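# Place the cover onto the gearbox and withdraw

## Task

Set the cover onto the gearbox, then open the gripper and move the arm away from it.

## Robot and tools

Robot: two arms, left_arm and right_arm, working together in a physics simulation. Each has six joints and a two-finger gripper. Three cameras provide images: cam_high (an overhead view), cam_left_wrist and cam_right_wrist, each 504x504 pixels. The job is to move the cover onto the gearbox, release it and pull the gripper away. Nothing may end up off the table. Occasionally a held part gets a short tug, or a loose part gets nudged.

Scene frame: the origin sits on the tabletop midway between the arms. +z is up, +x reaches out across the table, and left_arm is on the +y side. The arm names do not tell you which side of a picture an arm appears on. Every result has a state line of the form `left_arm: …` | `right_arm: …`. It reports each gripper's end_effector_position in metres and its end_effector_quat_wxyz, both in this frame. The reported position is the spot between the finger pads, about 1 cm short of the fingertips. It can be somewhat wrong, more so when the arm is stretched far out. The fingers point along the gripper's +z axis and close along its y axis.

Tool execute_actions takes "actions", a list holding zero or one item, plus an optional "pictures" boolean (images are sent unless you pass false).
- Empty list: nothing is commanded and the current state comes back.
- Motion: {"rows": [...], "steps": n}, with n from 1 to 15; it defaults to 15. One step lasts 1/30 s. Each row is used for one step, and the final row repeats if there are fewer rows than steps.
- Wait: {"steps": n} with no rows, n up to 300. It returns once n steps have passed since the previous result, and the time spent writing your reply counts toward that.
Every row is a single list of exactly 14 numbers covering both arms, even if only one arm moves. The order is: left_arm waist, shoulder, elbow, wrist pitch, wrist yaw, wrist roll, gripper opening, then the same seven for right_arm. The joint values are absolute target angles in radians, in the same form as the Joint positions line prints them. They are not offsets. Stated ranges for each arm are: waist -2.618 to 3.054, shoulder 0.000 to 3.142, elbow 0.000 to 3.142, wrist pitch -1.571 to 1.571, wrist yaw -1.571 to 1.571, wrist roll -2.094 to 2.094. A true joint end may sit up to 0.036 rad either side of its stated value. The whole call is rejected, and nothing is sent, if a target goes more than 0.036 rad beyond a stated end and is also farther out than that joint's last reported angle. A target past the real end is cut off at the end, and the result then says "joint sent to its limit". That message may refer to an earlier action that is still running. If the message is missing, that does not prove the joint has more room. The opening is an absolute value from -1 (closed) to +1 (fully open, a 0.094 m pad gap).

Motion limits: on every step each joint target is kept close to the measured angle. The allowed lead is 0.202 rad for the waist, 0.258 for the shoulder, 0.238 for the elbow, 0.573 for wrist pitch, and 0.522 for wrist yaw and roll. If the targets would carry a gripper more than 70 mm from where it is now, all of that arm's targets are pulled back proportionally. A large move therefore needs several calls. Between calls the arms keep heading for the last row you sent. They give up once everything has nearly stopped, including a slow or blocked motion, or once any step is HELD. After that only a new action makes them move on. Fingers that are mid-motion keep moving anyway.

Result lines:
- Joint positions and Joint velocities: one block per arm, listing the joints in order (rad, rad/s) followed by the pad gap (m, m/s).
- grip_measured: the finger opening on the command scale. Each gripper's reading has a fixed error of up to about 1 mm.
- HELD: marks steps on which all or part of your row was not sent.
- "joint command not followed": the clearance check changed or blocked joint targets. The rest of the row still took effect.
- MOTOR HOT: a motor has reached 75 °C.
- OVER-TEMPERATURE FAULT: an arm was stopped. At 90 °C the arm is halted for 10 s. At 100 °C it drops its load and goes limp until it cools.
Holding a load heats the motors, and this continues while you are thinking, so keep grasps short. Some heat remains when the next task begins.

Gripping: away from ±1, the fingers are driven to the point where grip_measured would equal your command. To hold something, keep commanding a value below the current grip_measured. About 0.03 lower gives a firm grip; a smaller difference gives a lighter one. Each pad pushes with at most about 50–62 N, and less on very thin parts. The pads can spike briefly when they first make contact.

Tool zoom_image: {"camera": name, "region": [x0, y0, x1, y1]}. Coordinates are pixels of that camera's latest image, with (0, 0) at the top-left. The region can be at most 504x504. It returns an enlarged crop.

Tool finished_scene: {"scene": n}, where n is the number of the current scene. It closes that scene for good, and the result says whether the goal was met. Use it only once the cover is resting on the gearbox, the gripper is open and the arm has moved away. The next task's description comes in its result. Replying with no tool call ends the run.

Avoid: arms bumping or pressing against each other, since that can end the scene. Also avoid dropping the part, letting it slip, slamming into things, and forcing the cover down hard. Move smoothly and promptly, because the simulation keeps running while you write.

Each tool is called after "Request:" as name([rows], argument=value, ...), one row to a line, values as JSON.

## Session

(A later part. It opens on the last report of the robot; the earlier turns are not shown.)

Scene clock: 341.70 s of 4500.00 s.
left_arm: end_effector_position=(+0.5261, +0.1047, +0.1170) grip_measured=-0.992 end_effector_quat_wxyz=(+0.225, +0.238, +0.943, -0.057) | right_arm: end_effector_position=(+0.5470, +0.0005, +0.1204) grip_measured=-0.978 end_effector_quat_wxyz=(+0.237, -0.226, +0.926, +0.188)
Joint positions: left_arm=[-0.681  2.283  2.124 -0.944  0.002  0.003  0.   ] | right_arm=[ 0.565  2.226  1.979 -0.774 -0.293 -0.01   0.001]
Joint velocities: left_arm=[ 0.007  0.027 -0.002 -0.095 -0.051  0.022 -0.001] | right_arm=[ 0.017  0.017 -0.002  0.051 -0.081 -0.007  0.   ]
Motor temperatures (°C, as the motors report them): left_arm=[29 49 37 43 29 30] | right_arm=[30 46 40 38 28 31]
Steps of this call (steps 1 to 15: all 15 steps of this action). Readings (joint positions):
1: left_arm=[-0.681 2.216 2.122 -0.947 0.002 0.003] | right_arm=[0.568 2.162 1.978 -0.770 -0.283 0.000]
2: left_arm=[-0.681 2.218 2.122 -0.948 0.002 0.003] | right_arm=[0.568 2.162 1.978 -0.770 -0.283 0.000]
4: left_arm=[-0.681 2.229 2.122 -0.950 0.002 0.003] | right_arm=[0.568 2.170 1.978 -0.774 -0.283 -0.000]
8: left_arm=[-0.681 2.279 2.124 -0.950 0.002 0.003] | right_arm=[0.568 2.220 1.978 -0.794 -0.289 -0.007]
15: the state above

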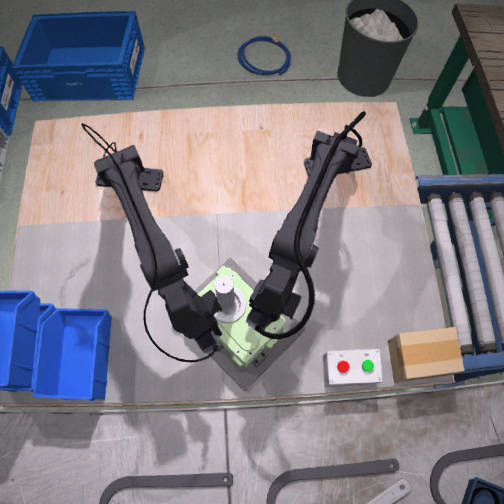

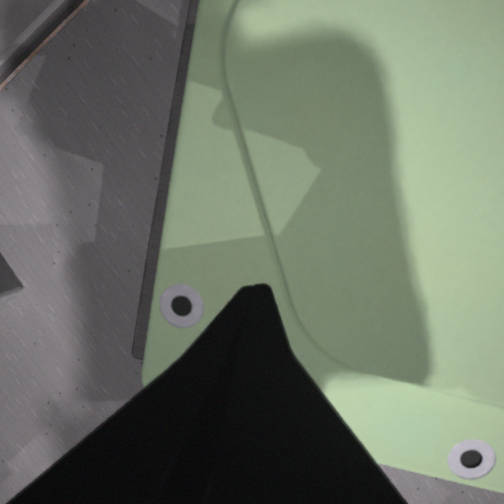

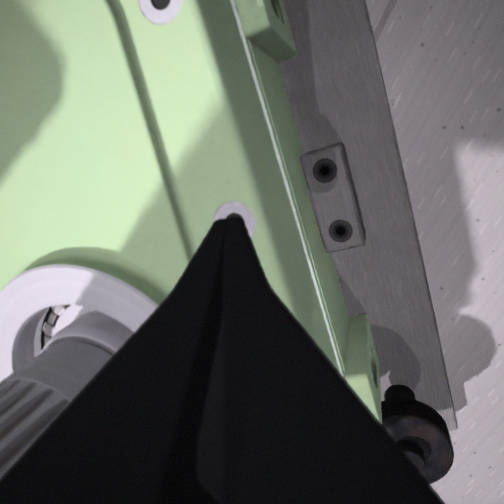

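Request:
execute_actions([
  {"rows":[[-0.68,2.15,2.14,-0.95,0,0,-1,0.56,2.0,1.95,-0.76,-0.3,0,-1],[-0.68,2.15,2.14,-0.95,0,0,-1,0.56,2.0,1.95,-0.76,-0.3,0,-1],[-0.68,2.15,2.14,-0.95,0,0,-1,0.56,2.0,1.95,-0.76,-0.3,0,-1],[-0.68,2.15,2.14,-0.95,0,0,-1,0.56,2.0,1.95,-0.76,-0.3,0,-1],[-0.68,2.15,2.14,-0.95,0,0,-1,0.56,2.0,1.95,-0.76,-0.3,0,-1],[-0.68,2.15,2.14,-0.95,0,0,-1,0.56,2.0,1.95,-0.76,-0.3,0,-1],[-0.68,2.15,2.14,-0.95,0,0,-1,0.3,1.8,1.7,-0.4,0,0,-1]]},
], pictures=false)

Request:
execute_actions([
  {"rows":[[-0.68,2.15,2.14,-0.95,0,0,-1,-0.05,1.6,1.0,0.7,-0.9,0,1]]},
], pictures=false)

Request:
execute_actions([
  {"rows":[[-0.68,2.15,2.14,-0.95,0,0,-1,-0.05,2.0,0.95,1.3,-1.45,0,1]]},
], pictures=false)

Request:
execute_actions([
  {"rows":[[-0.68,2.15,2.14,-0.95,0,0,-1,-0.05,2.15,0.95,1.45,-1.45,0,1],[-0.68,2.15,2.14,-0.95,0,0,-1,-0.05,2.2,0.95,1.45,-1.45,0,1],[-0.68,2.15,2.14,-0.95,0,0,-1,-0.05,2.25,0.95,1.45,-1.45,0,1],[-0.68,2.15,2.14,-0.95,0,0,-1,-0.05,2.33,0.95,1.45,-1.45,0,1]]},
])

Scene clock: 344.30 s of 4500.00 s.
left_arm: end_effector_position=(+0.5206, +0.1077, +0.1860) grip_measured=-0.992 end_effector_quat_wxyz=(+0.282, +0.234, +0.928, -0.071) | right_arm: end_effector_position=(+0.5842, -0.1682, +0.2731) grip_measured=-0.978 end_effector_quat_wxyz=(+0.466, -0.083, +0.878, +0.071)
Joint positions: left_arm=[-0.681  2.152  2.124 -0.953  0.002  0.003  0.   ] | right_arm=[ 0.315  1.829  1.738 -0.502 -0.09  -0.005  0.001]
Joint velocities: left_arm=[-0.002  0.042 -0.002  0.051 -0.066  0.037  0.   ] | right_arm=[-0.847 -0.271 -0.32   0.564  0.799  0.066 -0.001]
Motor temperatures (°C, as the motors report them): left_arm=[29 48 37 43 29 30] | right_arm=[30 46 39 38 28 31]
Steps of this call (steps 1 to 15: the robot went on to your last target; steps 16 to 63: nothing new was sent; steps 64 to 78: all 15 steps of this action). Readings (joint positions):
64: left_arm=[-0.681 2.268 2.124 -0.940 0.002 0.003] | right_arm=[0.564 2.211 1.974 -0.759 -0.293 -0.009]
65: left_arm=[-0.681 2.259 2.124 -0.950 0.002 0.003] | right_arm=[0.564 2.192 1.961 -0.764 -0.293 -0.008]
67: left_arm=[-0.681 2.225 2.124 -0.954 0.002 0.003] | right_arm=[0.564 2.141 1.948 -0.773 -0.293 -0.007]
71: left_arm=[-0.681 2.158 2.124 -0.954 0.002 0.003] | right_arm=[0.546 2.002 1.896 -0.705 -0.260 -0.006]
78: the state above

Scene clock: 344.80 s of 4500.00 s.
left_arm: end_effector_position=(+0.5207, +0.1077, +0.1852) grip_measured=-0.992 end_effector_quat_wxyz=(+0.281, +0.234, +0.928, -0.071) | right_arm: end_effector_position=(+0.5234, -0.2322, +0.2731) grip_measured=+1.000 end_effector_quat_wxyz=(+0.653, -0.202, +0.694, +0.225)
Joint positions: left_arm=[-0.681  2.153  2.124 -0.953  0.002  0.003  0.   ] | right_arm=[-0.052  1.623  0.992  0.562 -0.844 -0.002  0.094]
Joint velocities: left_arm=[-0.007  0.012  0.002 -0.022 -0.095  0.007 -0.   ] | right_arm=[ 0.046 -0.002 -0.002  0.667 -0.286 -0.007  0.   ]
Motor temperatures (°C, as the motors report them): left_arm=[29 48 37 43 29 30] | right_arm=[30 46 39 38 28 31]
Steps of this call (steps 1 to 15: all 15 steps of this action). Readings (joint positions):
1: left_arm=[-0.681 2.153 2.124 -0.953 0.002 0.003] | right_arm=[0.276 1.807 1.701 -0.440 -0.132 -0.004]
2: left_arm=[-0.681 2.153 2.124 -0.953 0.002 0.003] | right_arm=[0.236 1.776 1.643 -0.364 -0.202 -0.004]
4: left_arm=[-0.681 2.153 2.124 -0.953 0.002 0.003] | right_arm=[0.131 1.704 1.509 -0.189 -0.366 -0.004]
8: left_arm=[-0.681 2.153 2.124 -0.953 0.002 0.003] | right_arm=[-0.071 1.604 1.202 0.272 -0.658 -0.002]
15: the state above

Scene clock: 345.30 s of 4500.00 s.
left_arm: end_effector_position=(+0.5207, +0.1077, +0.1852) grip_measured=-0.992 end_effector_quat_wxyz=(+0.281, +0.234, +0.928, -0.071) | right_arm: end_effector_position=(+0.4779, -0.1773, +0.1827) grip_measured=+1.000 end_effector_quat_wxyz=(+0.622, -0.438, +0.544, +0.353)
Joint positions: left_arm=[-0.681  2.153  2.124 -0.953  0.002  0.003  0.   ] | right_arm=[-0.052  2.025  0.94   1.249 -1.423 -0.001  0.094]
Joint velocities: left_arm=[-0.017 -0.022 -0.002  0.022 -0.022 -0.007  0.   ] | right_arm=[-0.012 -0.11  -0.002  0.256 -0.037 -0.022  0.   ]
Motor temperatures (°C, as the motors report them): left_arm=[29 48 37 43 29 30] | right_arm=[30 46 39 38 28 31]
Steps of this call (steps 1 to 15: all 15 steps of this action). Readings (joint positions):
1: left_arm=[-0.681 2.153 2.124 -0.953 0.002 0.003] | right_arm=[-0.054 1.653 0.990 0.658 -0.925 -0.000]
2: left_arm=[-0.681 2.153 2.124 -0.953 0.002 0.003] | right_arm=[-0.054 1.705 0.992 0.803 -1.024 -0.001]
4: left_arm=[-0.681 2.153 2.124 -0.953 0.002 0.003] | right_arm=[-0.052 1.844 0.992 1.007 -1.179 -0.001]
8: left_arm=[-0.681 2.153 2.124 -0.953 0.002 0.003] | right_arm=[-0.052 2.040 0.952 1.136 -1.332 -0.001]
15: the state above

Scene clock: 345.80 s of 4500.00 s.
left_arm: end_effector_position=(+0.5207, +0.1077, +0.1852) grip_measured=-0.992 end_effector_quat_wxyz=(+0.281, +0.234, +0.928, -0.071) | right_arm: end_effector_position=(+0.4775, -0.1767, +0.0744) grip_measured=+1.000 end_effector_quat_wxyz=(+0.585, -0.407, +0.577, +0.399)
Joint positions: left_arm=[-0.681  2.153  2.124 -0.953  0.002  0.003  0.   ] | right_arm=[-0.052  2.357  0.946  1.426 -1.444 -0.     0.094]
Joint velocities: left_arm=[-0.007  0.017 -0.002 -0.066  0.051 -0.022  0.   ] | right_arm=[ 0.002 -0.081  0.022  0.125 -0.037 -0.007  0.   ]
Motor temperatures (°C, as the motors report them): left_arm=[29 48 37 43 29 30] | right_arm=[30 46 39 38 28 31]
Steps of this call (steps 1 to 15: all 15 steps of this action). Readings (joint positions):
1: left_arm=[-0.681 2.153 2.124 -0.953 0.002 0.003] | right_arm=[-0.052 2.036 0.940 1.287 -1.428 -0.000]
2: left_arm=[-0.681 2.153 2.124 -0.953 0.002 0.003] | right_arm=[-0.052 2.061 0.944 1.335 -1.432 -0.000]
4: left_arm=[-0.681 2.153 2.124 -0.953 0.002 0.003] | right_arm=[-0.052 2.154 0.946 1.396 -1.434 -0.000]
8: left_arm=[-0.681 2.153 2.124 -0.953 0.002 0.003] | right_arm=[-0.052 2.353 0.946 1.406 -1.438 -0.000]
15: the state above

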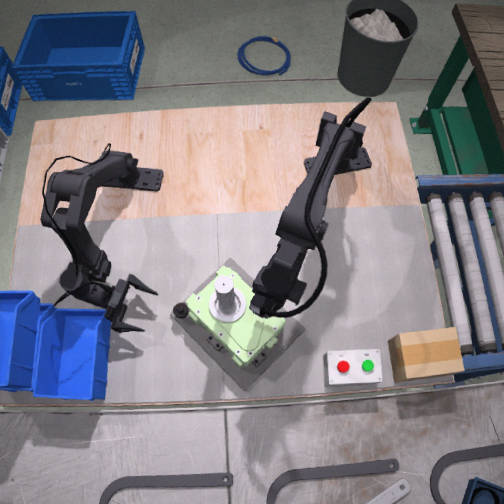

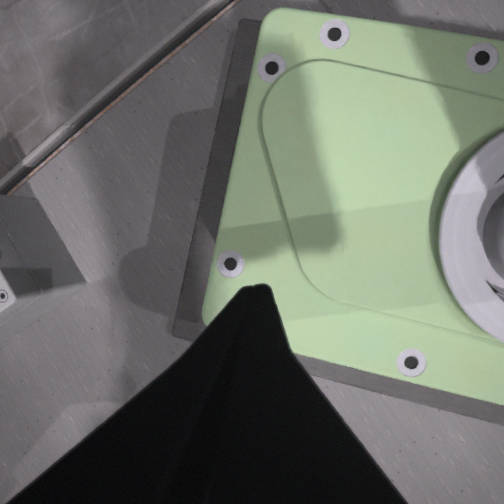

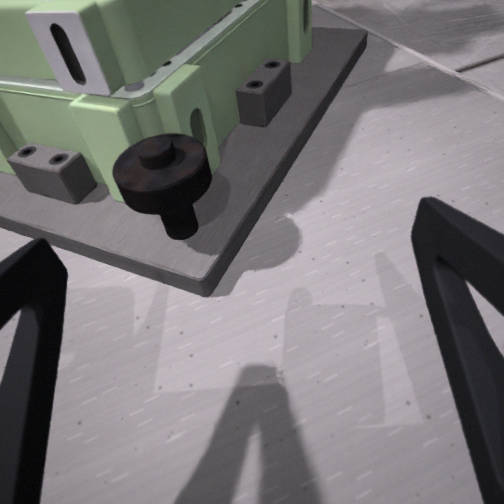

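Request:
zoom_image(camera="cam_right_wrist", region=[0,0,280,140])

Region (0, 0, 280, 140) of cam_right_wrist's 504x504 image, scaled by 1.800, with more detail than that image has.

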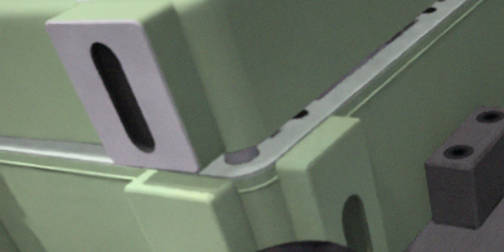

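Request:
execute_actions([
  {"rows":[[-0.707,2.2,2.2,-0.85,0,0,-1,0,2.33,0.95,1.5,-1.5,0,1],[-0.707,2.2,2.22,-0.85,0,0,-1,0,2.33,0.95,1.5,-1.5,0,1],[-0.707,2.22,2.22,-0.83,0,0,-1,0,2.33,0.95,1.5,-1.5,0,1],[-0.707,2.24,2.22,-0.83,0,0,-1,0,2.33,0.95,1.5,-1.5,0,1],[-0.707,2.26,2.22,-0.83,0,0,-1,0,2.33,0.95,1.5,-1.5,0,1],[-0.707,2.28,2.22,-0.83,0,0,-1,0,2.33,0.95,1.5,-1.5,0,1]]},
], pictures=false)

Request:
execute_actions([
  {"rows":[[-0.707,2.3,2.22,-0.83,0,0,-1,0,2.33,0.95,1.5,-1.5,0,1],[-0.707,2.315,2.22,-0.84,0,0,-1,0,2.33,0.95,1.5,-1.5,0,1],[-0.707,2.33,2.21,-0.85,0,0,-1,0,2.33,0.95,1.5,-1.5,0,1],[-0.707,2.345,2.21,-0.86,0,0,-1,0,2.33,0.95,1.5,-1.5,0,1],[-0.707,2.36,2.2,-0.87,0,0,-1,0,2.33,0.95,1.5,-1.5,0,1],[-0.707,2.375,2.2,-0.88,0,0,-1,0,2.33,0.95,1.5,-1.5,0,1],[-0.707,2.39,2.19,-0.89,0,0,-1,0,2.33,0.95,1.5,-1.5,0,1],[-0.707,2.41,2.19,-0.9,0,0,-1,0,2.33,0.95,1.5,-1.5,0,1],[-0.707,2.43,2.18,-0.92,0,0,-1,0,2.33,0.95,1.5,-1.5,0,1],[-0.707,2.45,2.17,-0.94,0,0,-1,0,2.33,0.95,1.5,-1.5,0,1],[-0.707,2.47,2.16,-0.96,0,0,-1,0,2.33,0.95,1.5,-1.5,0,1],[-0.707,2.5,2.15,-0.98,0,0,-1,0,2.33,0.95,1.5,-1.5,0,1]]},
])

Request:
zoom_image(camera="cam_right_wrist", region=[0,0,400,200])

Scene clock: 348.93 s of 4500.00 s.
left_arm: end_effector_position=(+0.5498, +0.0787, +0.1433) grip_measured=-0.992 end_effector_quat_wxyz=(+0.290, +0.243, +0.923, -0.076) | right_arm: end_effector_position=(+0.4640, -0.1515, +0.0799) grip_measured=+1.000 end_effector_quat_wxyz=(+0.577, -0.452, +0.541, +0.412)
Joint positions: left_arm=[-0.701  2.307  2.198 -0.854  0.001  0.003  0.   ] | right_arm=[ 0.001  2.355  0.946  1.484 -1.493 -0.     0.094]
Joint velocities: left_arm=[-0.012  0.022  0.002  0.022  0.007 -0.022  0.   ] | right_arm=[ 0.007 -0.012 -0.007 -0.037 -0.022 -0.066  0.   ]
Motor temperatures (°C, as the motors report them): left_arm=[29 49 37 43 29 30] | right_arm=[30 47 39 38 28 31]
Steps of this call (steps 1 to 15: the robot went on to your last target; steps 16 to 79: nothing new was sent; steps 80 to 94: all 15 steps of this action). Readings (joint positions):
80: left_arm=[-0.682 2.159 2.133 -0.952 0.001 0.003] | right_arm=[-0.049 2.355 0.946 1.441 -1.450 -0.000]
81: left_arm=[-0.684 2.172 2.153 -0.942 0.001 0.003] | right_arm=[-0.041 2.355 0.946 1.449 -1.458 -0.000]
83: left_arm=[-0.691 2.199 2.183 -0.903 0.001 0.003] | right_arm=[-0.019 2.355 0.946 1.463 -1.471 -0.000]
87: left_arm=[-0.700 2.255 2.198 -0.855 0.001 0.003] | right_arm=[0.001 2.355 0.946 1.477 -1.487 -0.000]
94: the state above

Scene clock: 349.43 s of 4500.00 s.
left_arm: end_effector_position=(+0.5563, +0.0752, +0.1223) grip_measured=-0.992 end_effector_quat_wxyz=(+0.284, +0.243, +0.925, -0.074) | right_arm: end_effector_position=(+0.4638, -0.1515, +0.0800) grip_measured=+1.000 end_effector_quat_wxyz=(+0.577, -0.453, +0.540, +0.412)
Joint positions: left_arm=[-0.701  2.352  2.199 -0.822  0.     0.003  0.   ] | right_arm=[ 0.001  2.355  0.946  1.485 -1.494 -0.     0.094]
Joint velocities: left_arm=[-0.007  0.002  0.007 -0.066  0.007 -0.037  0.001] | right_arm=[ 0.002 -0.027  0.002 -0.037 -0.051 -0.007  0.   ]
Motor temperatures (°C, as the motors report them): left_arm=[29 49 37 43 29 30] | right_arm=[30 47 39 38 28 31]
Steps of this call (steps 1 to 15: all 15 steps of this action). Readings (joint positions):
1: left_arm=[-0.701 2.307 2.198 -0.853 0.001 0.003] | right_arm=[0.001 2.355 0.946 1.484 -1.493 -0.000]
2: left_arm=[-0.701 2.307 2.198 -0.852 0.001 0.003] | right_arm=[0.001 2.355 0.946 1.484 -1.494 -0.000]
4: left_arm=[-0.701 2.312 2.198 -0.851 0.001 0.003] | right_arm=[0.001 2.355 0.946 1.485 -1.494 -0.000]
8: left_arm=[-0.701 2.343 2.199 -0.838 0.000 0.003] | right_arm=[0.001 2.355 0.946 1.485 -1.494 -0.000]
15: the state above

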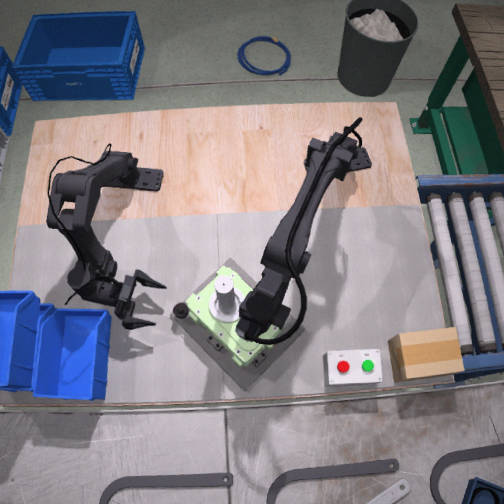

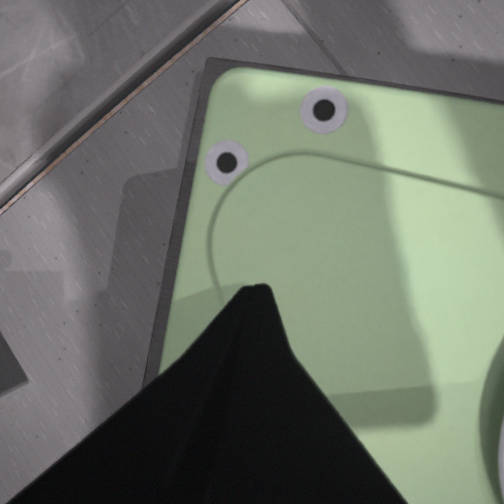

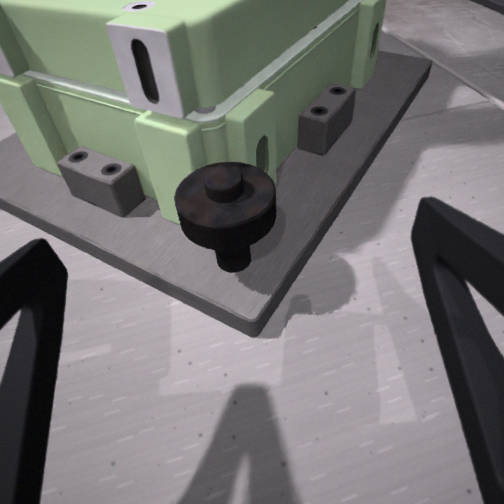

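Region (0, 0, 400, 200) of cam_right_wrist's 504x504 image, scaled by 1.260, with more detail than that image has.

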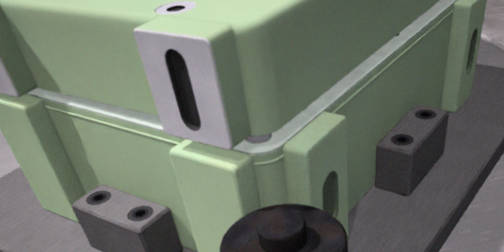

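Request:
execute_actions([
  {"rows":[[-0.707,2.28,2.22,-0.83,0,0,-1,-0.05,1.7,1.0,0.8,-0.9,0,-1]]},
], pictures=false)

Request:
execute_actions([
  {"rows":[[-0.707,2.28,2.22,-0.83,0,0,-1,0.45,1.7,1.7,-0.8,0,0,-1]]},
], pictures=false)

Request:
execute_actions([
  {"rows":[[-0.707,2.28,2.22,-0.83,0,0,-1,0.6,1.85,1.86,-0.99,0,0,-1],[-0.707,2.28,2.22,-0.83,0,0,-1,0.6,1.85,1.86,-0.99,0,0,-1],[-0.707,2.28,2.22,-0.83,0,0,-1,0.62,1.85,1.86,-0.99,0,0,-1],[-0.707,2.28,2.22,-0.83,0,0,-1,0.645,1.9,1.88,-0.99,0,0,-1],[-0.707,2.28,2.22,-0.83,0,0,-1,0.645,1.93,1.88,-0.99,0,0,-1],[-0.707,2.28,2.22,-0.83,0,0,-1,0.645,1.98,1.88,-0.99,0,0,-1]]},
], pictures=false)

Request:
execute_actions([
  {"rows":[[-0.707,2.28,2.22,-0.83,0,0,-1,0.645,2.0,1.88,-1.0,0,0,-1],[-0.707,2.28,2.22,-0.83,0,0,-1,0.645,2.02,1.88,-1.0,0,0,-1],[-0.707,2.28,2.22,-0.83,0,0,-1,0.645,2.04,1.88,-1.01,0,0,-1],[-0.707,2.28,2.22,-0.83,0,0,-1,0.645,2.06,1.88,-1.02,0,0,-1],[-0.707,2.28,2.22,-0.83,0,0,-1,0.645,2.08,1.87,-1.03,0,0,-1],[-0.707,2.28,2.22,-0.83,0,0,-1,0.645,2.1,1.87,-1.04,0,0,-1],[-0.707,2.28,2.22,-0.83,0,0,-1,0.645,2.12,1.86,-1.05,0,0,-1],[-0.707,2.28,2.22,-0.83,0,0,-1,0.645,2.14,1.85,-1.06,0,0,-1],[-0.707,2.28,2.22,-0.83,0,0,-1,0.645,2.16,1.85,-1.07,0,0,-1],[-0.707,2.28,2.22,-0.83,0,0,-1,0.645,2.18,1.84,-1.08,0,0,-1],[-0.707,2.28,2.22,-0.83,0,0,-1,0.645,2.21,1.83,-1.09,0,0,-1],[-0.707,2.28,2.22,-0.83,0,0,-1,0.645,2.24,1.82,-1.11,0,0,-1]]},
], pictures=false)

Request:
execute_actions([
  {"rows":[[-0.707,2.31,2.22,-0.84,0,0,-1,0.645,2.24,1.82,-1.11,0,0,-1],[-0.707,2.33,2.21,-0.85,0,0,-1,0.645,2.24,1.82,-1.11,0,0,-1],[-0.707,2.35,2.21,-0.86,0,0,-1,0.645,2.24,1.82,-1.11,0,0,-1],[-0.707,2.37,2.2,-0.88,0,0,-1,0.645,2.24,1.82,-1.11,0,0,-1],[-0.707,2.39,2.19,-0.89,0,0,-1,0.645,2.24,1.82,-1.11,0,0,-1],[-0.707,2.41,2.19,-0.9,0,0,-1,0.645,2.24,1.82,-1.11,0,0,-1],[-0.707,2.43,2.18,-0.92,0,0,-1,0.645,2.24,1.82,-1.11,0,0,-1],[-0.707,2.45,2.17,-0.94,0,0,-1,0.645,2.24,1.82,-1.11,0,0,-1],[-0.707,2.47,2.16,-0.96,0,0,-1,0.645,2.24,1.82,-1.11,0,0,-1],[-0.707,2.5,2.15,-0.98,0,0,-1,0.645,2.24,1.82,-1.11,0,0,-1]]},
], pictures=false)

Scene clock: 351.97 s of 4500.00 s.
left_arm: end_effector_position=(+0.5549, +0.0760, +0.1533) grip_measured=-0.992 end_effector_quat_wxyz=(+0.308, +0.241, +0.917, -0.080) | right_arm: end_effector_position=(+0.5176, -0.2150, +0.3089) grip_measured=-0.978 end_effector_quat_wxyz=(+0.720, -0.290, +0.596, +0.208)
Joint positions: left_arm=[-0.701  2.298  2.2   -0.826  0.     0.003  0.   ] | right_arm=[-0.043  1.679  0.993  0.897 -0.944  0.001  0.001]
Joint velocities: left_arm=[-0.007  0.012  0.002  0.022  0.007 -0.051  0.001] | right_arm=[-0.002 -0.066 -0.007 -0.095  0.154 -0.007  0.   ]
Motor temperatures (°C, as the motors report them): left_arm=[29 48 37 43 29 30] | right_arm=[30 48 38 37 28 31]
Steps of this call (steps 1 to 15: the robot went on to your last target; steps 16 to 61: nothing new was sent; steps 62 to 76: all 15 steps of this action). Readings (joint positions):
62: left_arm=[-0.701 2.343 2.200 -0.818 0.000 0.003] | right_arm=[-0.001 2.334 0.945 1.423 -1.446 -0.002]
63: left_arm=[-0.701 2.339 2.200 -0.825 0.000 0.003] | right_arm=[-0.004 2.298 0.945 1.322 -1.369 -0.002]
65: left_arm=[-0.701 2.327 2.200 -0.826 0.000 0.003] | right_arm=[-0.020 2.189 0.945 1.152 -1.226 -0.002]
69: left_arm=[-0.701 2.302 2.200 -0.826 0.000 0.003] | right_arm=[-0.036 1.945 0.954 0.973 -1.069 0.001]
76: the state above

Scene clock: 352.47 s of 4500.00 s.
left_arm: end_effector_position=(+0.5549, +0.0760, +0.1533) grip_measured=-0.992 end_effector_quat_wxyz=(+0.308, +0.241, +0.917, -0.080) | right_arm: end_effector_position=(+0.5338, -0.1008, +0.3162) grip_measured=-0.978 end_effector_quat_wxyz=(+0.488, -0.142, +0.855, +0.102)
Joint positions: left_arm=[-0.701  2.298  2.2   -0.826  0.     0.003  0.   ] | right_arm=[ 0.467  1.686  1.687 -0.529 -0.071 -0.     0.001]
Joint velocities: left_arm=[ 0.002  0.012  0.002 -0.022  0.022 -0.007 -0.001] | right_arm=[-0.256  0.022  0.002 -1.736  0.505 -0.037 -0.   ]
Motor temperatures (°C, as the motors report them): left_arm=[29 48 37 43 29 30] | right_arm=[30 48 38 37 28 31]
Steps of this call (steps 1 to 15: all 15 steps of this action). Readings (joint positions):
1: left_arm=[-0.701 2.298 2.200 -0.826 0.000 0.003] | right_arm=[-0.020 1.679 1.025 0.818 -0.871 -0.001]
2: left_arm=[-0.701 2.298 2.200 -0.826 0.000 0.003] | right_arm=[0.025 1.695 1.094 0.696 -0.761 -0.000]
4: left_arm=[-0.701 2.298 2.200 -0.826 0.000 0.003] | right_arm=[0.150 1.724 1.245 0.466 -0.550 -0.000]
8: left_arm=[-0.701 2.298 2.200 -0.826 0.000 0.003] | right_arm=[0.411 1.738 1.542 0.014 -0.231 -0.000]
15: the state above

Scene clock: 352.97 s of 4500.00 s.
left_arm: end_effector_position=(+0.5549, +0.0760, +0.1533) grip_measured=-0.992 end_effector_quat_wxyz=(+0.308, +0.241, +0.917, -0.080) | right_arm: end_effector_position=(+0.4849, -0.0330, +0.1489) grip_measured=-0.978 end_effector_quat_wxyz=(+0.208, -0.230, +0.949, +0.055)
Joint positions: left_arm=[-0.701  2.298  2.2   -0.826  0.     0.003  0.   ] | right_arm=[ 0.651  2.021  1.853 -0.97  -0.009  0.     0.001]
Joint velocities: left_arm=[ 0.012 -0.022 -0.012 -0.022  0.007 -0.037 -0.001] | right_arm=[-0.071 -0.115  0.002 -0.095  0.022 -0.022 -0.001]
Motor temperatures (°C, as the motors report them): left_arm=[29 49 37 43 29 30] | right_arm=[30 48 38 37 28 31]
Steps of this call (steps 1 to 15: all 15 steps of this action). Readings (joint positions):
1: left_arm=[-0.701 2.298 2.200 -0.826 0.000 0.003] | right_arm=[0.471 1.707 1.712 -0.616 -0.049 0.000]
2: left_arm=[-0.701 2.298 2.200 -0.826 0.000 0.003] | right_arm=[0.488 1.743 1.759 -0.693 -0.031 0.000]
4: left_arm=[-0.701 2.298 2.200 -0.826 0.000 0.003] | right_arm=[0.556 1.818 1.822 -0.782 -0.014 0.000]
8: left_arm=[-0.701 2.298 2.200 -0.826 0.000 0.003] | right_arm=[0.661 1.955 1.853 -0.880 -0.016 0.000]
15: the state above

Scene clock: 353.47 s of 4500.00 s.
left_arm: end_effector_position=(+0.5549, +0.0760, +0.1533) grip_measured=-0.992 end_effector_quat_wxyz=(+0.308, +0.241, +0.917, -0.080) | right_arm: end_effector_position=(+0.4813, -0.0364, +0.1164) grip_measured=-0.978 end_effector_quat_wxyz=(+0.163, -0.231, +0.958, +0.042)
Joint positions: left_arm=[-0.701  2.298  2.2   -0.826  0.     0.003  0.   ] | right_arm=[ 0.65   2.09   1.862 -1.003 -0.006  0.     0.001]
Joint velocities: left_arm=[-0.012  0.007 -0.012 -0.037 -0.051 -0.051 -0.   ] | right_arm=[ 0.002  0.002  0.017 -0.051 -0.037  0.007 -0.   ]
Motor temperatures (°C, as the motors report them): left_arm=[29 49 37 43 29 30] | right_arm=[30 48 38 37 28 31]
Steps of this call (steps 1 to 15: all 15 steps of this action). Readings (joint positions):
1: left_arm=[-0.701 2.298 2.200 -0.826 0.000 0.003] | right_arm=[0.650 2.019 1.853 -0.972 -0.008 0.000]
2: left_arm=[-0.701 2.298 2.200 -0.826 0.000 0.003] | right_arm=[0.650 2.018 1.853 -0.974 -0.007 0.000]
4: left_arm=[-0.701 2.298 2.200 -0.826 0.000 0.003] | right_arm=[0.650 2.024 1.853 -0.980 -0.007 0.000]
8: left_arm=[-0.701 2.298 2.200 -0.826 0.000 0.003] | right_arm=[0.650 2.079 1.853 -1.002 -0.006 0.000]
15: the state above

Scene clock: 353.97 s of 4500.00 s.
left_arm: end_effector_position=(+0.5594, +0.0736, +0.1202) grip_measured=-0.992 end_effector_quat_wxyz=(+0.288, +0.243, +0.923, -0.075) | right_arm: end_effector_position=(+0.4824, -0.0360, +0.1155) grip_measured=-0.978 end_effector_quat_wxyz=(+0.164, -0.230, +0.958, +0.042)
Joint positions: left_arm=[-0.701  2.36   2.2   -0.806 -0.     0.003  0.   ] | right_arm=[ 0.65   2.095  1.865 -1.001 -0.005  0.     0.001]
Joint velocities: left_arm=[ 0.022 -0.007  0.012 -0.007  0.007  0.037  0.   ] | right_arm=[-0.007  0.012 -0.027 -0.022 -0.022  0.022  0.001]
Motor temperatures (°C, as the motors report them): left_arm=[29 49 37 42 29 30] | right_arm=[30 48 38 37 28 31]
Steps of this call (steps 1 to 15: all 15 steps of this action). Readings (joint positions):
1: left_arm=[-0.701 2.299 2.200 -0.826 0.000 0.003] | right_arm=[0.650 2.091 1.862 -1.003 -0.006 0.000]
2: left_arm=[-0.701 2.301 2.200 -0.826 0.000 0.003] | right_arm=[0.650 2.091 1.862 -1.003 -0.006 0.000]
4: left_arm=[-0.701 2.315 2.200 -0.828 0.000 0.003] | right_arm=[0.650 2.091 1.862 -1.003 -0.006 0.000]
8: left_arm=[-0.701 2.358 2.200 -0.815 -0.000 0.003] | right_arm=[0.650 2.094 1.864 -1.002 -0.005 0.000]
15: the state above

Creeping down. Pump left repeatedly.

Request:
execute_actions([
  {"rows":[[-0.707,2.33,2.21,-0.85,0,0,-1,0.645,2.24,1.82,-1.11,0,0,-1],[-0.707,2.31,2.21,-0.85,0,0,-1,0.645,2.24,1.82,-1.11,0,0,-1],[-0.707,2.31,2.21,-0.85,0,0,-1,0.645,2.24,1.82,-1.11,0,0,-1],[-0.707,2.31,2.21,-0.85,0,0,-1,0.645,2.24,1.82,-1.11,0,0,-1],[-0.707,2.31,2.21,-0.85,0,0,-1,0.645,2.24,1.82,-1.11,0,0,-1],[-0.707,2.31,2.21,-0.85,0,0,-1,0.645,2.24,1.82,-1.11,0,0,-1],[-0.707,2.36,2.2,-0.88,0,0,-1,0.645,2.24,1.82,-1.11,0,0,-1],[-0.707,2.4,2.19,-0.9,0,0,-1,0.645,2.24,1.82,-1.11,0,0,-1],[-0.707,2.44,2.17,-0.94,0,0,-1,0.645,2.24,1.82,-1.11,0,0,-1],[-0.707,2.5,2.15,-0.98,0,0,-1,0.645,2.24,1.82,-1.11,0,0,-1]]},
], pictures=false)

Request:
execute_actions([
  {"rows":[[-0.707,2.5,2.15,-0.98,0,0,-1,0.645,2.06,1.87,-1.0,0,0,-1],[-0.707,2.5,2.15,-0.98,0,0,-1,0.645,2.05,1.87,-1.0,0,0,-1],[-0.707,2.5,2.15,-0.98,0,0,-1,0.645,2.05,1.87,-1.0,0,0,-1],[-0.707,2.5,2.15,-0.98,0,0,-1,0.645,2.05,1.87,-1.0,0,0,-1],[-0.707,2.5,2.15,-0.98,0,0,-1,0.645,2.05,1.87,-1.0,0,0,-1],[-0.707,2.5,2.15,-0.98,0,0,-1,0.645,2.05,1.87,-1.0,0,0,-1],[-0.707,2.5,2.15,-0.98,0,0,-1,0.645,2.1,1.86,-1.04,0,0,-1],[-0.707,2.5,2.15,-0.98,0,0,-1,0.645,2.15,1.85,-1.07,0,0,-1],[-0.707,2.5,2.15,-0.98,0,0,-1,0.645,2.2,1.83,-1.09,0,0,-1],[-0.707,2.5,2.15,-0.98,0,0,-1,0.645,2.24,1.82,-1.11,0,0,-1]]},
], pictures=false)

Scene clock: 356.50 s of 4500.00 s.
left_arm: end_effector_position=(+0.5570, +0.0750, +0.1201) grip_measured=-0.992 end_effector_quat_wxyz=(+0.283, +0.243, +0.925, -0.073) | right_arm: end_effector_position=(+0.4824, -0.0360, +0.1155) grip_measured=-0.978 end_effector_quat_wxyz=(+0.164, -0.230, +0.958, +0.042)
Joint positions: left_arm=[-0.701  2.357  2.201 -0.82  -0.001  0.003  0.   ] | right_arm=[ 0.65   2.095  1.865 -1.001 -0.005  0.     0.001]
Joint velocities: left_arm=[-0.007  0.002 -0.002  0.037 -0.095 -0.022 -0.   ] | right_arm=[ 0.002 -0.012 -0.007  0.022 -0.022 -0.095  0.   ]
Motor temperatures (°C, as the motors report them): left_arm=[29 48 37 42 29 30] | right_arm=[30 47 38 37 28 31]
Steps of this call (steps 1 to 15: the robot went on to your last target; steps 16 to 61: nothing new was sent; steps 62 to 76: all 15 steps of this action). Readings (joint positions):
62: left_arm=[-0.701 2.354 2.201 -0.804 -0.000 0.003] | right_arm=[0.650 2.095 1.865 -1.001 -0.005 0.000]
63: left_arm=[-0.701 2.351 2.201 -0.810 -0.000 0.003] | right_arm=[0.650 2.095 1.865 -1.001 -0.005 0.000]
65: left_arm=[-0.701 2.346 2.201 -0.822 -0.000 0.003] | right_arm=[0.650 2.095 1.865 -1.001 -0.005 0.000]
69: left_arm=[-0.701 2.345 2.201 -0.837 -0.000 0.003] | right_arm=[0.650 2.095 1.865 -1.001 -0.005 0.000]
76: the state above

Scene clock: 357.00 s of 4500.00 s.
left_arm: end_effector_position=(+0.5578, +0.0746, +0.1201) grip_measured=-0.992 end_effector_quat_wxyz=(+0.285, +0.243, +0.924, -0.074) | right_arm: end_effector_position=(+0.4821, -0.0362, +0.1155) grip_measured=-0.978 end_effector_quat_wxyz=(+0.163, -0.230, +0.958, +0.041)
Joint positions: left_arm=[-0.701  2.359  2.201 -0.816 -0.001  0.003  0.   ] | right_arm=[ 0.65   2.096  1.867 -1.004 -0.004  0.     0.001]
Joint velocities: left_arm=[-0.002 -0.012  0.007  0.022  0.037 -0.037 -0.   ] | right_arm=[-0.017 -0.002  0.007 -0.022 -0.022  0.022  0.001]
Motor temperatures (°C, as the motors report them): left_arm=[29 48 37 42 29 30] | right_arm=[30 47 38 37 28 31]
Steps of this call (steps 1 to 15: all 15 steps of this action). Readings (joint positions):
1: left_arm=[-0.701 2.358 2.201 -0.819 -0.001 0.003] | right_arm=[0.650 2.086 1.867 -0.997 -0.005 0.000]
2: left_arm=[-0.701 2.358 2.201 -0.819 -0.001 0.003] | right_arm=[0.650 2.085 1.867 -0.998 -0.005 0.000]
4: left_arm=[-0.701 2.358 2.201 -0.818 -0.001 0.003] | right_arm=[0.650 2.083 1.867 -0.998 -0.005 0.000]
8: left_arm=[-0.701 2.358 2.201 -0.816 -0.001 0.003] | right_arm=[0.650 2.089 1.867 -1.007 -0.005 0.000]
15: the state above

Now near +y (right) and far +y (left) presses.

Request:
execute_actions([
  {"rows":[[-0.7,2.2,2.2,-0.85,0,0,-1,0.645,1.95,1.86,-0.99,0,0,-1],[-0.7,2.2,2.2,-0.85,0,0,-1,0.645,1.95,1.86,-0.99,0,0,-1],[-0.7,2.2,2.2,-0.85,0,0,-1,0.645,1.95,1.86,-0.99,0,0,-1],[-0.7,2.2,2.2,-0.85,0,0,-1,0.645,1.95,1.86,-0.99,0,0,-1],[-0.7,2.2,2.2,-0.85,0,0,-1,0.645,1.95,1.86,-0.99,0,0,-1],[-0.68,2.17,2.1,-0.94,0,0,-1,0.55,1.3,1.25,-0.8,0,0,-1]]},
], pictures=false)

Request:
execute_actions([
  {"rows":[[-0.68,2.17,2.12,-0.94,0,0,-1,0.55,1.3,1.2,-0.7,0,0,-1],[-0.68,2.17,2.12,-0.94,0,0,-1,0.6,1.3,1.2,-0.6,0,0,-1],[-0.68,2.17,2.12,-0.94,0,0,-1,0.84,1.3,1.1,-0.45,0,0,-1]]},
], pictures=false)

Request:
execute_actions([
  {"rows":[[-0.68,2.17,2.12,-0.94,0,0,-1,0.84,1.5,1.25,-0.4,0,0,-1],[-0.68,2.17,2.12,-0.94,0,0,-1,0.84,1.5,1.25,-0.4,0,0,-1],[-0.68,2.17,2.12,-0.94,0,0,-1,0.84,1.55,1.25,-0.4,0,0,-1],[-0.68,2.17,2.12,-0.94,0,0,-1,0.84,1.55,1.25,-0.4,0,0,-1],[-0.68,2.17,2.12,-0.94,0,0,-1,0.84,1.6,1.25,-0.4,0,0,-1],[-0.68,2.19,2.12,-0.94,0,0,-1,0.84,1.65,1.25,-0.39,0,0,-1]]},
], pictures=false)

Request:
execute_actions([
  {"rows":[[-0.68,2.21,2.12,-0.95,0,0,-1,0.84,1.67,1.24,-0.41,0,0,-1],[-0.68,2.23,2.12,-0.96,0,0,-1,0.84,1.69,1.23,-0.43,0,0,-1],[-0.68,2.25,2.12,-0.97,0,0,-1,0.84,1.71,1.22,-0.45,0,0,-1],[-0.68,2.27,2.12,-0.98,0,0,-1,0.84,1.73,1.21,-0.48,0,0,-1],[-0.68,2.29,2.11,-0.99,0,0,-1,0.84,1.75,1.2,-0.5,0,0,-1],[-0.68,2.31,2.11,-1.0,0,0,-1,0.84,1.77,1.19,-0.53,0,0,-1],[-0.68,2.33,2.1,-1.01,0,0,-1,0.84,1.79,1.18,-0.55,0,0,-1],[-0.68,2.35,2.1,-1.02,0,0,-1,0.84,1.81,1.17,-0.58,0,0,-1],[-0.68,2.38,2.09,-1.04,0,0,-1,0.84,1.83,1.16,-0.6,0,0,-1],[-0.68,2.41,2.08,-1.06,0,0,-1,0.84,1.85,1.15,-0.63,0,0,-1],[-0.68,2.45,2.07,-1.08,0,0,-1,0.84,1.9,1.13,-0.68,0,0,-1]]},
], pictures=false)

Scene clock: 361.20 s of 4500.00 s.
left_arm: end_effector_position=(+0.5267, +0.1010, +0.1828) grip_measured=-0.992 end_effector_quat_wxyz=(+0.293, +0.236, +0.924, -0.074) | right_arm: end_effector_position=(+0.3804, -0.1328, +0.2328) grip_measured=-0.978 end_effector_quat_wxyz=(+0.331, -0.169, +0.926, +0.059)
Joint positions: left_arm=[-0.687  2.164  2.118 -0.911 -0.001  0.003  0.   ] | right_arm=[ 0.541  1.303  1.27  -0.853  0.004  0.     0.001]
Joint velocities: left_arm=[ 0.027  0.115 -0.085 -0.198 -0.066 -0.022  0.001] | right_arm=[ 0.022 -0.745  0.007  0.33  -0.095  0.051 -0.   ]
Motor temperatures (°C, as the motors report them): left_arm=[29 47 36 42 29 30] | right_arm=[30 46 38 36 28 31]
Steps of this call (steps 1 to 15: the robot went on to your last target; steps 16 to 90: nothing new was sent; then 0.70 s passed at rest; steps 91 to 105: all 15 steps of this action). Readings (joint positions):
91: left_arm=[-0.701 2.344 2.199 -0.812 -0.001 0.003] | right_arm=[0.650 2.077 1.864 -0.996 -0.004 0.000]
92: left_arm=[-0.701 2.330 2.193 -0.826 -0.001 0.003] | right_arm=[0.650 2.061 1.857 -0.999 -0.004 0.000]
94: left_arm=[-0.701 2.292 2.190 -0.846 -0.001 0.003] | right_arm=[0.650 2.022 1.855 -1.001 -0.004 0.000]
98: left_arm=[-0.697 2.185 2.143 -0.869 -0.001 0.003] | right_arm=[0.604 1.802 1.634 -0.873 -0.012 0.000]
105: the state above

Scene clock: 361.70 s of 4500.00 s.
left_arm: end_effector_position=(+0.5239, +0.1025, +0.1723) grip_measured=-0.992 end_effector_quat_wxyz=(+0.277, +0.237, +0.929, -0.070) | right_arm: end_effector_position=(+0.3575, -0.0120, +0.2199) grip_measured=-0.978 end_effector_quat_wxyz=(+0.396, -0.299, +0.856, +0.141)
Joint positions: left_arm=[-0.687  2.179  2.117 -0.93  -0.001  0.003  0.   ] | right_arm=[ 0.848  1.314  1.1   -0.488 -0.007  0.001  0.001]
Joint velocities: left_arm=[-0.017  0.012 -0.007 -0.037  0.022  0.022 -0.   ] | right_arm=[-0.007  0.002 -0.027  0.154 -0.007  0.022 -0.001]
Motor temperatures (°C, as the motors report them): left_arm=[29 47 36 42 29 30] | right_arm=[30 46 38 36 28 31]
Steps of this call (steps 1 to 15: all 15 steps of this action). Readings (joint positions):
1: left_arm=[-0.687 2.169 2.117 -0.917 -0.001 0.003] | right_arm=[0.542 1.283 1.265 -0.828 0.004 0.000]
2: left_arm=[-0.687 2.172 2.117 -0.921 -0.001 0.003] | right_arm=[0.548 1.275 1.255 -0.789 0.007 0.000]
4: left_arm=[-0.687 2.178 2.117 -0.926 -0.001 0.003] | right_arm=[0.638 1.275 1.197 -0.660 0.023 0.001]
8: left_arm=[-0.687 2.179 2.117 -0.929 -0.001 0.003] | right_arm=[0.840 1.309 1.110 -0.550 -0.004 0.001]
15: the state above

Scene clock: 362.20 s of 4500.00 s.
left_arm: end_effector_position=(+0.5245, +0.1022, +0.1643) grip_measured=-0.992 end_effector_quat_wxyz=(+0.270, +0.237, +0.931, -0.068) | right_arm: end_effector_position=(+0.4085, +0.0284, +0.1436) grip_measured=-0.978 end_effector_quat_wxyz=(+0.333, -0.308, +0.883, +0.119)
Joint positions: left_arm=[-0.687  2.193  2.117 -0.93  -0.001  0.003  0.   ] | right_arm=[ 0.848  1.679  1.235 -0.404 -0.007  0.001  0.001]
Joint velocities: left_arm=[ 0.002  0.012  0.012 -0.007 -0.051 -0.037 -0.002] | right_arm=[-0.017 -0.032  0.012  0.037  0.037  0.022  0.   ]
Motor temperatures (°C, as the motors report them): left_arm=[29 47 37 42 29 30] | right_arm=[30 46 38 36 28 31]
Steps of this call (steps 1 to 15: all 15 steps of this action). Readings (joint positions):
1: left_arm=[-0.687 2.179 2.117 -0.930 -0.001 0.003] | right_arm=[0.848 1.335 1.120 -0.495 -0.007 0.001]
2: left_arm=[-0.687 2.179 2.117 -0.930 -0.001 0.003] | right_arm=[0.848 1.377 1.161 -0.488 -0.007 0.001]
4: left_arm=[-0.687 2.179 2.117 -0.930 -0.001 0.003] | right_arm=[0.848 1.475 1.221 -0.434 -0.007 0.001]
8: left_arm=[-0.687 2.182 2.117 -0.930 -0.001 0.003] | right_arm=[0.848 1.628 1.235 -0.396 -0.007 0.001]
15: the state above

Scene clock: 362.70 s of 4500.00 s.
left_arm: end_effector_position=(+0.5279, +0.1004, +0.1143) grip_measured=-0.992 end_effector_quat_wxyz=(+0.229, +0.240, +0.942, -0.057) | right_arm: end_effector_position=(+0.4057, +0.0260, +0.1166) grip_measured=-0.979 end_effector_quat_wxyz=(+0.301, -0.312, +0.895, +0.108)
Joint positions: left_arm=[-0.687  2.291  2.122 -0.926 -0.001  0.003  0.   ] | right_arm=[ 0.848  1.73   1.229 -0.418 -0.006  0.001  0.001]
Joint velocities: left_arm=[-0.017  0.027 -0.002 -0.037 -0.051  0.007 -0.   ] | right_arm=[ 0.022 -0.012 -0.017 -0.051 -0.051  0.051 -0.   ]
Motor temperatures (°C, as the motors report them): left_arm=[29 47 36 41 29 30] | right_arm=[30 46 38 36 28 31]
Steps of this call (steps 1 to 15: all 15 steps of this action). Readings (joint positions):
1: left_arm=[-0.687 2.195 2.117 -0.931 -0.001 0.003] | right_arm=[0.848 1.679 1.235 -0.404 -0.007 0.001]
2: left_arm=[-0.687 2.198 2.117 -0.932 -0.001 0.003] | right_arm=[0.848 1.679 1.235 -0.404 -0.007 0.001]
4: left_arm=[-0.687 2.214 2.117 -0.935 -0.001 0.003] | right_arm=[0.848 1.687 1.235 -0.414 -0.007 0.001]
8: left_arm=[-0.687 2.283 2.120 -0.945 -0.001 0.003] | right_arm=[0.848 1.729 1.229 -0.420 -0.006 0.001]
15: the state above

Request:
execute_actions([
  {"rows":[[-0.68,2.1,2.1,-0.95,0,0,-1,0.84,1.7,1.23,-0.42,0,0,-1],[-0.68,2.1,2.1,-0.95,0,0,-1,0.84,1.7,1.23,-0.42,0,0,-1],[-0.68,2.1,2.1,-0.95,0,0,-1,0.84,1.7,1.23,-0.42,0,0,-1],[-0.68,2.1,2.1,-0.95,0,0,-1,0.84,1.7,1.23,-0.42,0,0,-1],[-0.68,2.1,2.1,-0.95,0,0,-1,0.84,1.75,1.2,-0.5,0,0,-1],[-0.68,2.0,1.9,-0.8,0,0,-1,0.84,1.8,1.18,-0.56,0,0,-1],[-0.7,1.8,1.6,-0.6,0,0,-1,0.84,1.85,1.15,-0.63,0,0,-1],[-0.72,1.7,1.45,-0.45,0,0,-1,0.84,1.9,1.13,-0.68,0,0,-1]]},
], pictures=false)

Request:
execute_actions([
  {"rows":[[-0.78,1.75,1.42,-0.42,0,0,-1,0.84,1.9,1.13,-0.68,0,0,-1]]},
])

Scene clock: 364.50 s of 4500.00 s.
left_arm: end_effector_position=(+0.4568, +0.1234, +0.2474) grip_measured=-0.992 end_effector_quat_wxyz=(+0.416, +0.235, +0.871, -0.111) | right_arm: end_effector_position=(+0.4079, +0.0277, +0.1164) grip_measured=-0.979 end_effector_quat_wxyz=(+0.305, -0.312, +0.893, +0.109)
Joint positions: left_arm=[-0.715  1.654  1.501 -0.529 -0.001  0.003  0.   ] | right_arm=[ 0.848  1.736  1.23  -0.405 -0.006  0.001  0.001]
Joint velocities: left_arm=[-0.022  0.042 -0.403  0.491  0.037 -0.022 -0.   ] | right_arm=[-0.007  0.007 -0.007  0.095 -0.022 -0.022  0.   ]
Motor temperatures (°C, as the motors report them): left_arm=[29 47 36 41 29 30] | right_arm=[30 45 37 36 28 31]
Steps of this call (steps 1 to 15: the robot went on to your last target; steps 16 to 39: nothing new was sent; steps 40 to 54: all 15 steps of this action). Readings (joint positions):
40: left_arm=[-0.687 2.273 2.118 -0.921 -0.001 0.003] | right_arm=[0.848 1.725 1.230 -0.410 -0.006 0.001]
41: left_arm=[-0.687 2.256 2.105 -0.929 -0.001 0.003] | right_arm=[0.848 1.724 1.230 -0.410 -0.006 0.001]
43: left_arm=[-0.687 2.207 2.095 -0.948 -0.001 0.003] | right_arm=[0.848 1.724 1.230 -0.410 -0.006 0.001]
47: left_arm=[-0.689 1.996 1.898 -0.795 -0.001 0.003] | right_arm=[0.848 1.731 1.230 -0.417 -0.006 0.001]
54: the state above

Scene clock: 365.00 s of 4500.00 s.
left_arm: end_effector_position=(+0.4484, +0.0910, +0.1678) grip_measured=-0.992 end_effector_quat_wxyz=(+0.358, +0.271, +0.887, -0.108) | right_arm: end_effector_position=(+0.4090, +0.0286, +0.1164) grip_measured=-0.979 end_effector_quat_wxyz=(+0.307, -0.311, +0.892, +0.110)
Joint positions: left_arm=[-0.781  1.775  1.416 -0.446 -0.001  0.003  0.   ] | right_arm=[ 0.848  1.738  1.23  -0.397 -0.006  0.001  0.001]
Joint velocities: left_arm=[-0.002 -0.017 -0.002  0.11   0.007 -0.022  0.   ] | right_arm=[ 0.002 -0.002 -0.007 -0.051 -0.051  0.095  0.   ]
Motor temperatures (°C, as the motors report them): left_arm=[29 47 36 41 29 30] | right_arm=[30 45 37 36 28 31]
Steps of this call (steps 1 to 15: all 15 steps of this action). Readings (joint positions):
1: left_arm=[-0.721 1.664 1.485 -0.507 -0.004 0.003] | right_arm=[0.848 1.736 1.230 -0.404 -0.006 0.001]
2: left_arm=[-0.731 1.680 1.472 -0.486 -0.007 0.003] | right_arm=[0.848 1.736 1.230 -0.402 -0.006 0.001]
4: left_arm=[-0.758 1.724 1.449 -0.463 -0.006 0.003] | right_arm=[0.848 1.737 1.230 -0.401 -0.006 0.001]
8: left_arm=[-0.781 1.781 1.418 -0.460 -0.001 0.003] | right_arm=[0.848 1.737 1.230 -0.399 -0.006 0.001]
15: the state above

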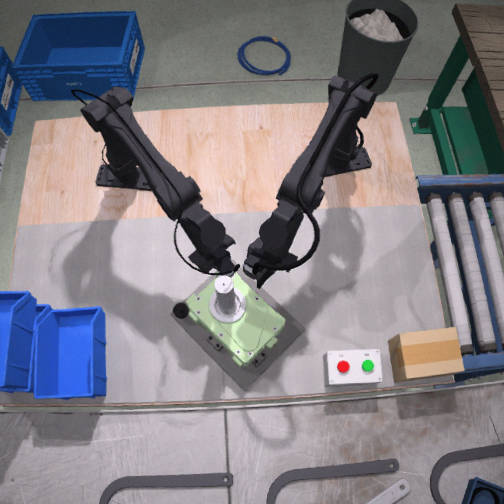

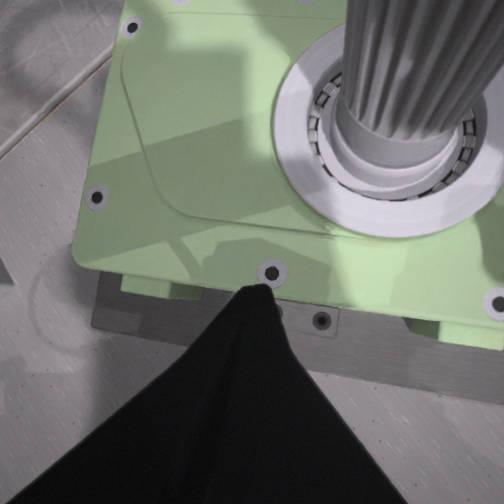

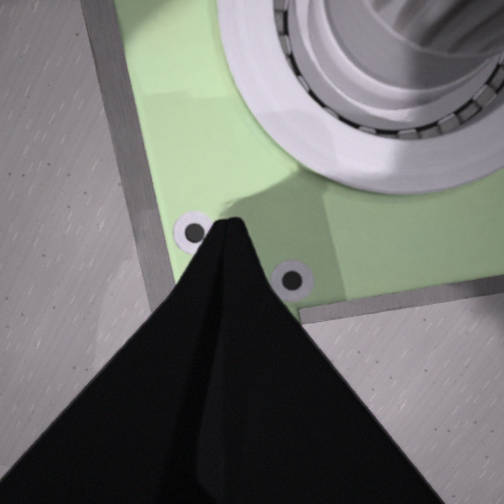

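Request:
execute_actions([
  {"rows":[[-0.79,1.78,1.48,-0.42,0,0,-1,0.84,1.9,1.13,-0.68,0,0,-1],[-0.79,1.8,1.48,-0.42,0,0,-1,0.84,1.9,1.13,-0.68,0,0,-1],[-0.79,1.82,1.48,-0.42,0,0,-1,0.84,1.9,1.13,-0.68,0,0,-1],[-0.79,1.84,1.48,-0.42,0,0,-1,0.84,1.9,1.13,-0.68,0,0,-1],[-0.79,1.86,1.48,-0.42,0,0,-1,0.84,1.9,1.13,-0.68,0,0,-1],[-0.79,1.88,1.48,-0.43,0,0,-1,0.84,1.9,1.13,-0.68,0,0,-1],[-0.79,1.9,1.47,-0.44,0,0,-1,0.84,1.9,1.13,-0.68,0,0,-1],[-0.79,1.92,1.46,-0.46,0,0,-1,0.84,1.9,1.13,-0.68,0,0,-1],[-0.79,1.94,1.45,-0.48,0,0,-1,0.84,1.9,1.13,-0.68,0,0,-1],[-0.79,1.96,1.44,-0.51,0,0,-1,0.84,1.9,1.13,-0.68,0,0,-1],[-0.79,1.98,1.43,-0.54,0,0,-1,0.84,1.9,1.13,-0.68,0,0,-1],[-0.79,2.0,1.42,-0.58,0,0,-1,0.84,1.9,1.13,-0.68,0,0,-1],[-0.79,2.03,1.4,-0.62,0,0,-1,0.84,1.9,1.13,-0.68,0,0,-1],[-0.79,2.06,1.38,-0.67,0,0,-1,0.84,1.9,1.13,-0.68,0,0,-1]]},
], pictures=false)

Request:
execute_actions([
  {"steps":12},
])

Scene clock: 366.93 s of 4500.00 s.
left_arm: end_effector_position=(+0.4650, +0.0799, +0.1155) grip_measured=-0.992 end_effector_quat_wxyz=(+0.322, +0.275, +0.901, -0.097) | right_arm: end_effector_position=(+0.4095, +0.0290, +0.1161) grip_measured=-0.979 end_effector_quat_wxyz=(+0.308, -0.311, +0.892, +0.110)
Joint positions: left_arm=[-0.781  1.932  1.46  -0.413 -0.002  0.003  0.   ] | right_arm=[ 0.848  1.74   1.23  -0.394 -0.006  0.001  0.001]
Joint velocities: left_arm=[-0.007 -0.017  0.007 -0.051  0.022 -0.007  0.001] | right_arm=[ 0.007 -0.017  0.007 -0.022  0.022  0.022 -0.   ]
Motor temperatures (°C, as the motors report them): left_arm=[29 47 37 42 29 30] | right_arm=[30 45 37 36 28 31]
Steps of this call (steps 1 to 15: the robot went on to your last target; steps 16 to 43: nothing new was sent; steps 44 to 58: all 15 steps of this action). Readings (joint positions):
44: left_arm=[-0.781 1.776 1.420 -0.445 -0.001 0.003] | right_arm=[0.848 1.739 1.230 -0.396 -0.006 0.001]
45: left_arm=[-0.781 1.781 1.428 -0.445 -0.001 0.003] | right_arm=[0.848 1.739 1.230 -0.396 -0.006 0.001]
47: left_arm=[-0.781 1.798 1.447 -0.438 -0.001 0.003] | right_arm=[0.848 1.739 1.230 -0.396 -0.006 0.001]
51: left_arm=[-0.781 1.861 1.458 -0.426 -0.001 0.003] | right_arm=[0.848 1.739 1.230 -0.396 -0.006 0.001]
58: the state above

Scene clock: 367.33 s of 4500.00 s.
left_arm: end_effector_position=(+0.4650, +0.0799, +0.1155) grip_measured=-0.992 end_effector_quat_wxyz=(+0.322, +0.275, +0.901, -0.097) | right_arm: end_effector_position=(+0.4095, +0.0290, +0.1161) grip_measured=-0.979 end_effector_quat_wxyz=(+0.308, -0.311, +0.892, +0.110)
Joint positions: left_arm=[-0.781  1.932  1.46  -0.413 -0.002  0.003  0.   ] | right_arm=[ 0.848  1.74   1.23  -0.394 -0.006  0.001  0.001]
Joint velocities: left_arm=[-0.007  0.002 -0.002 -0.051 -0.007 -0.022 -0.   ] | right_arm=[-0.007 -0.007  0.012  0.007 -0.007  0.007  0.   ]
Motor temperatures (°C, as the motors report them): left_arm=[29 47 36 42 29 30] | right_arm=[30 45 37 36 28 31]
Steps of this call (steps 1 to 12: the robot went on to your last target). Readings (joint positions):
1: left_arm=[-0.781 1.932 1.460 -0.413 -0.002 0.003] | right_arm=[0.848 1.740 1.230 -0.394 -0.006 0.001]
2: left_arm=[-0.781 1.932 1.460 -0.413 -0.002 0.003] | right_arm=[0.848 1.740 1.230 -0.394 -0.006 0.001]
4: left_arm=[-0.781 1.932 1.460 -0.413 -0.002 0.003] | right_arm=[0.848 1.740 1.230 -0.394 -0.006 0.001]
8: left_arm=[-0.781 1.932 1.460 -0.413 -0.002 0.003] | right_arm=[0.848 1.740 1.230 -0.394 -0.006 0.001]
12: the state above

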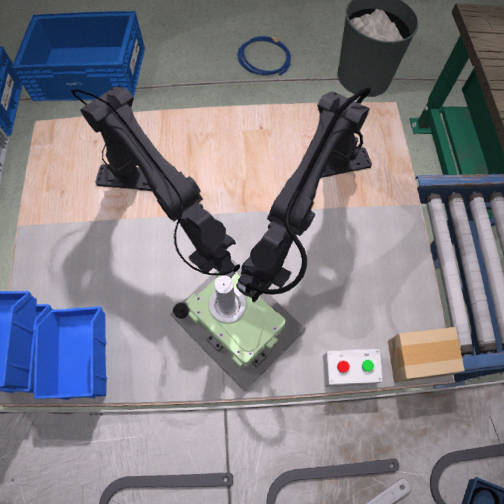

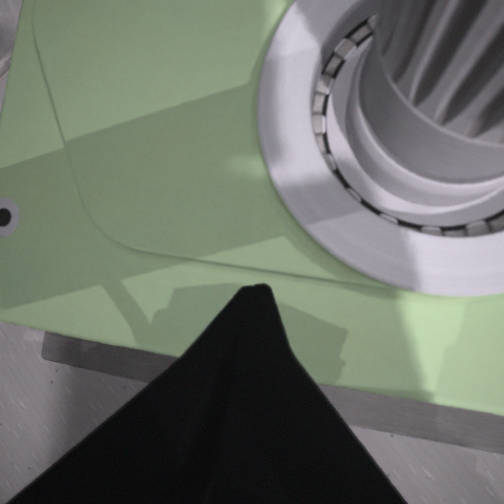

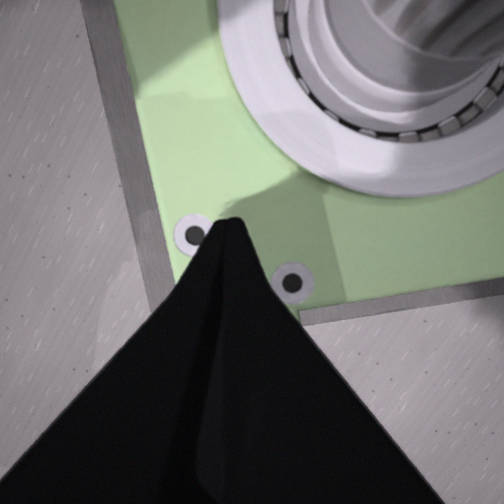

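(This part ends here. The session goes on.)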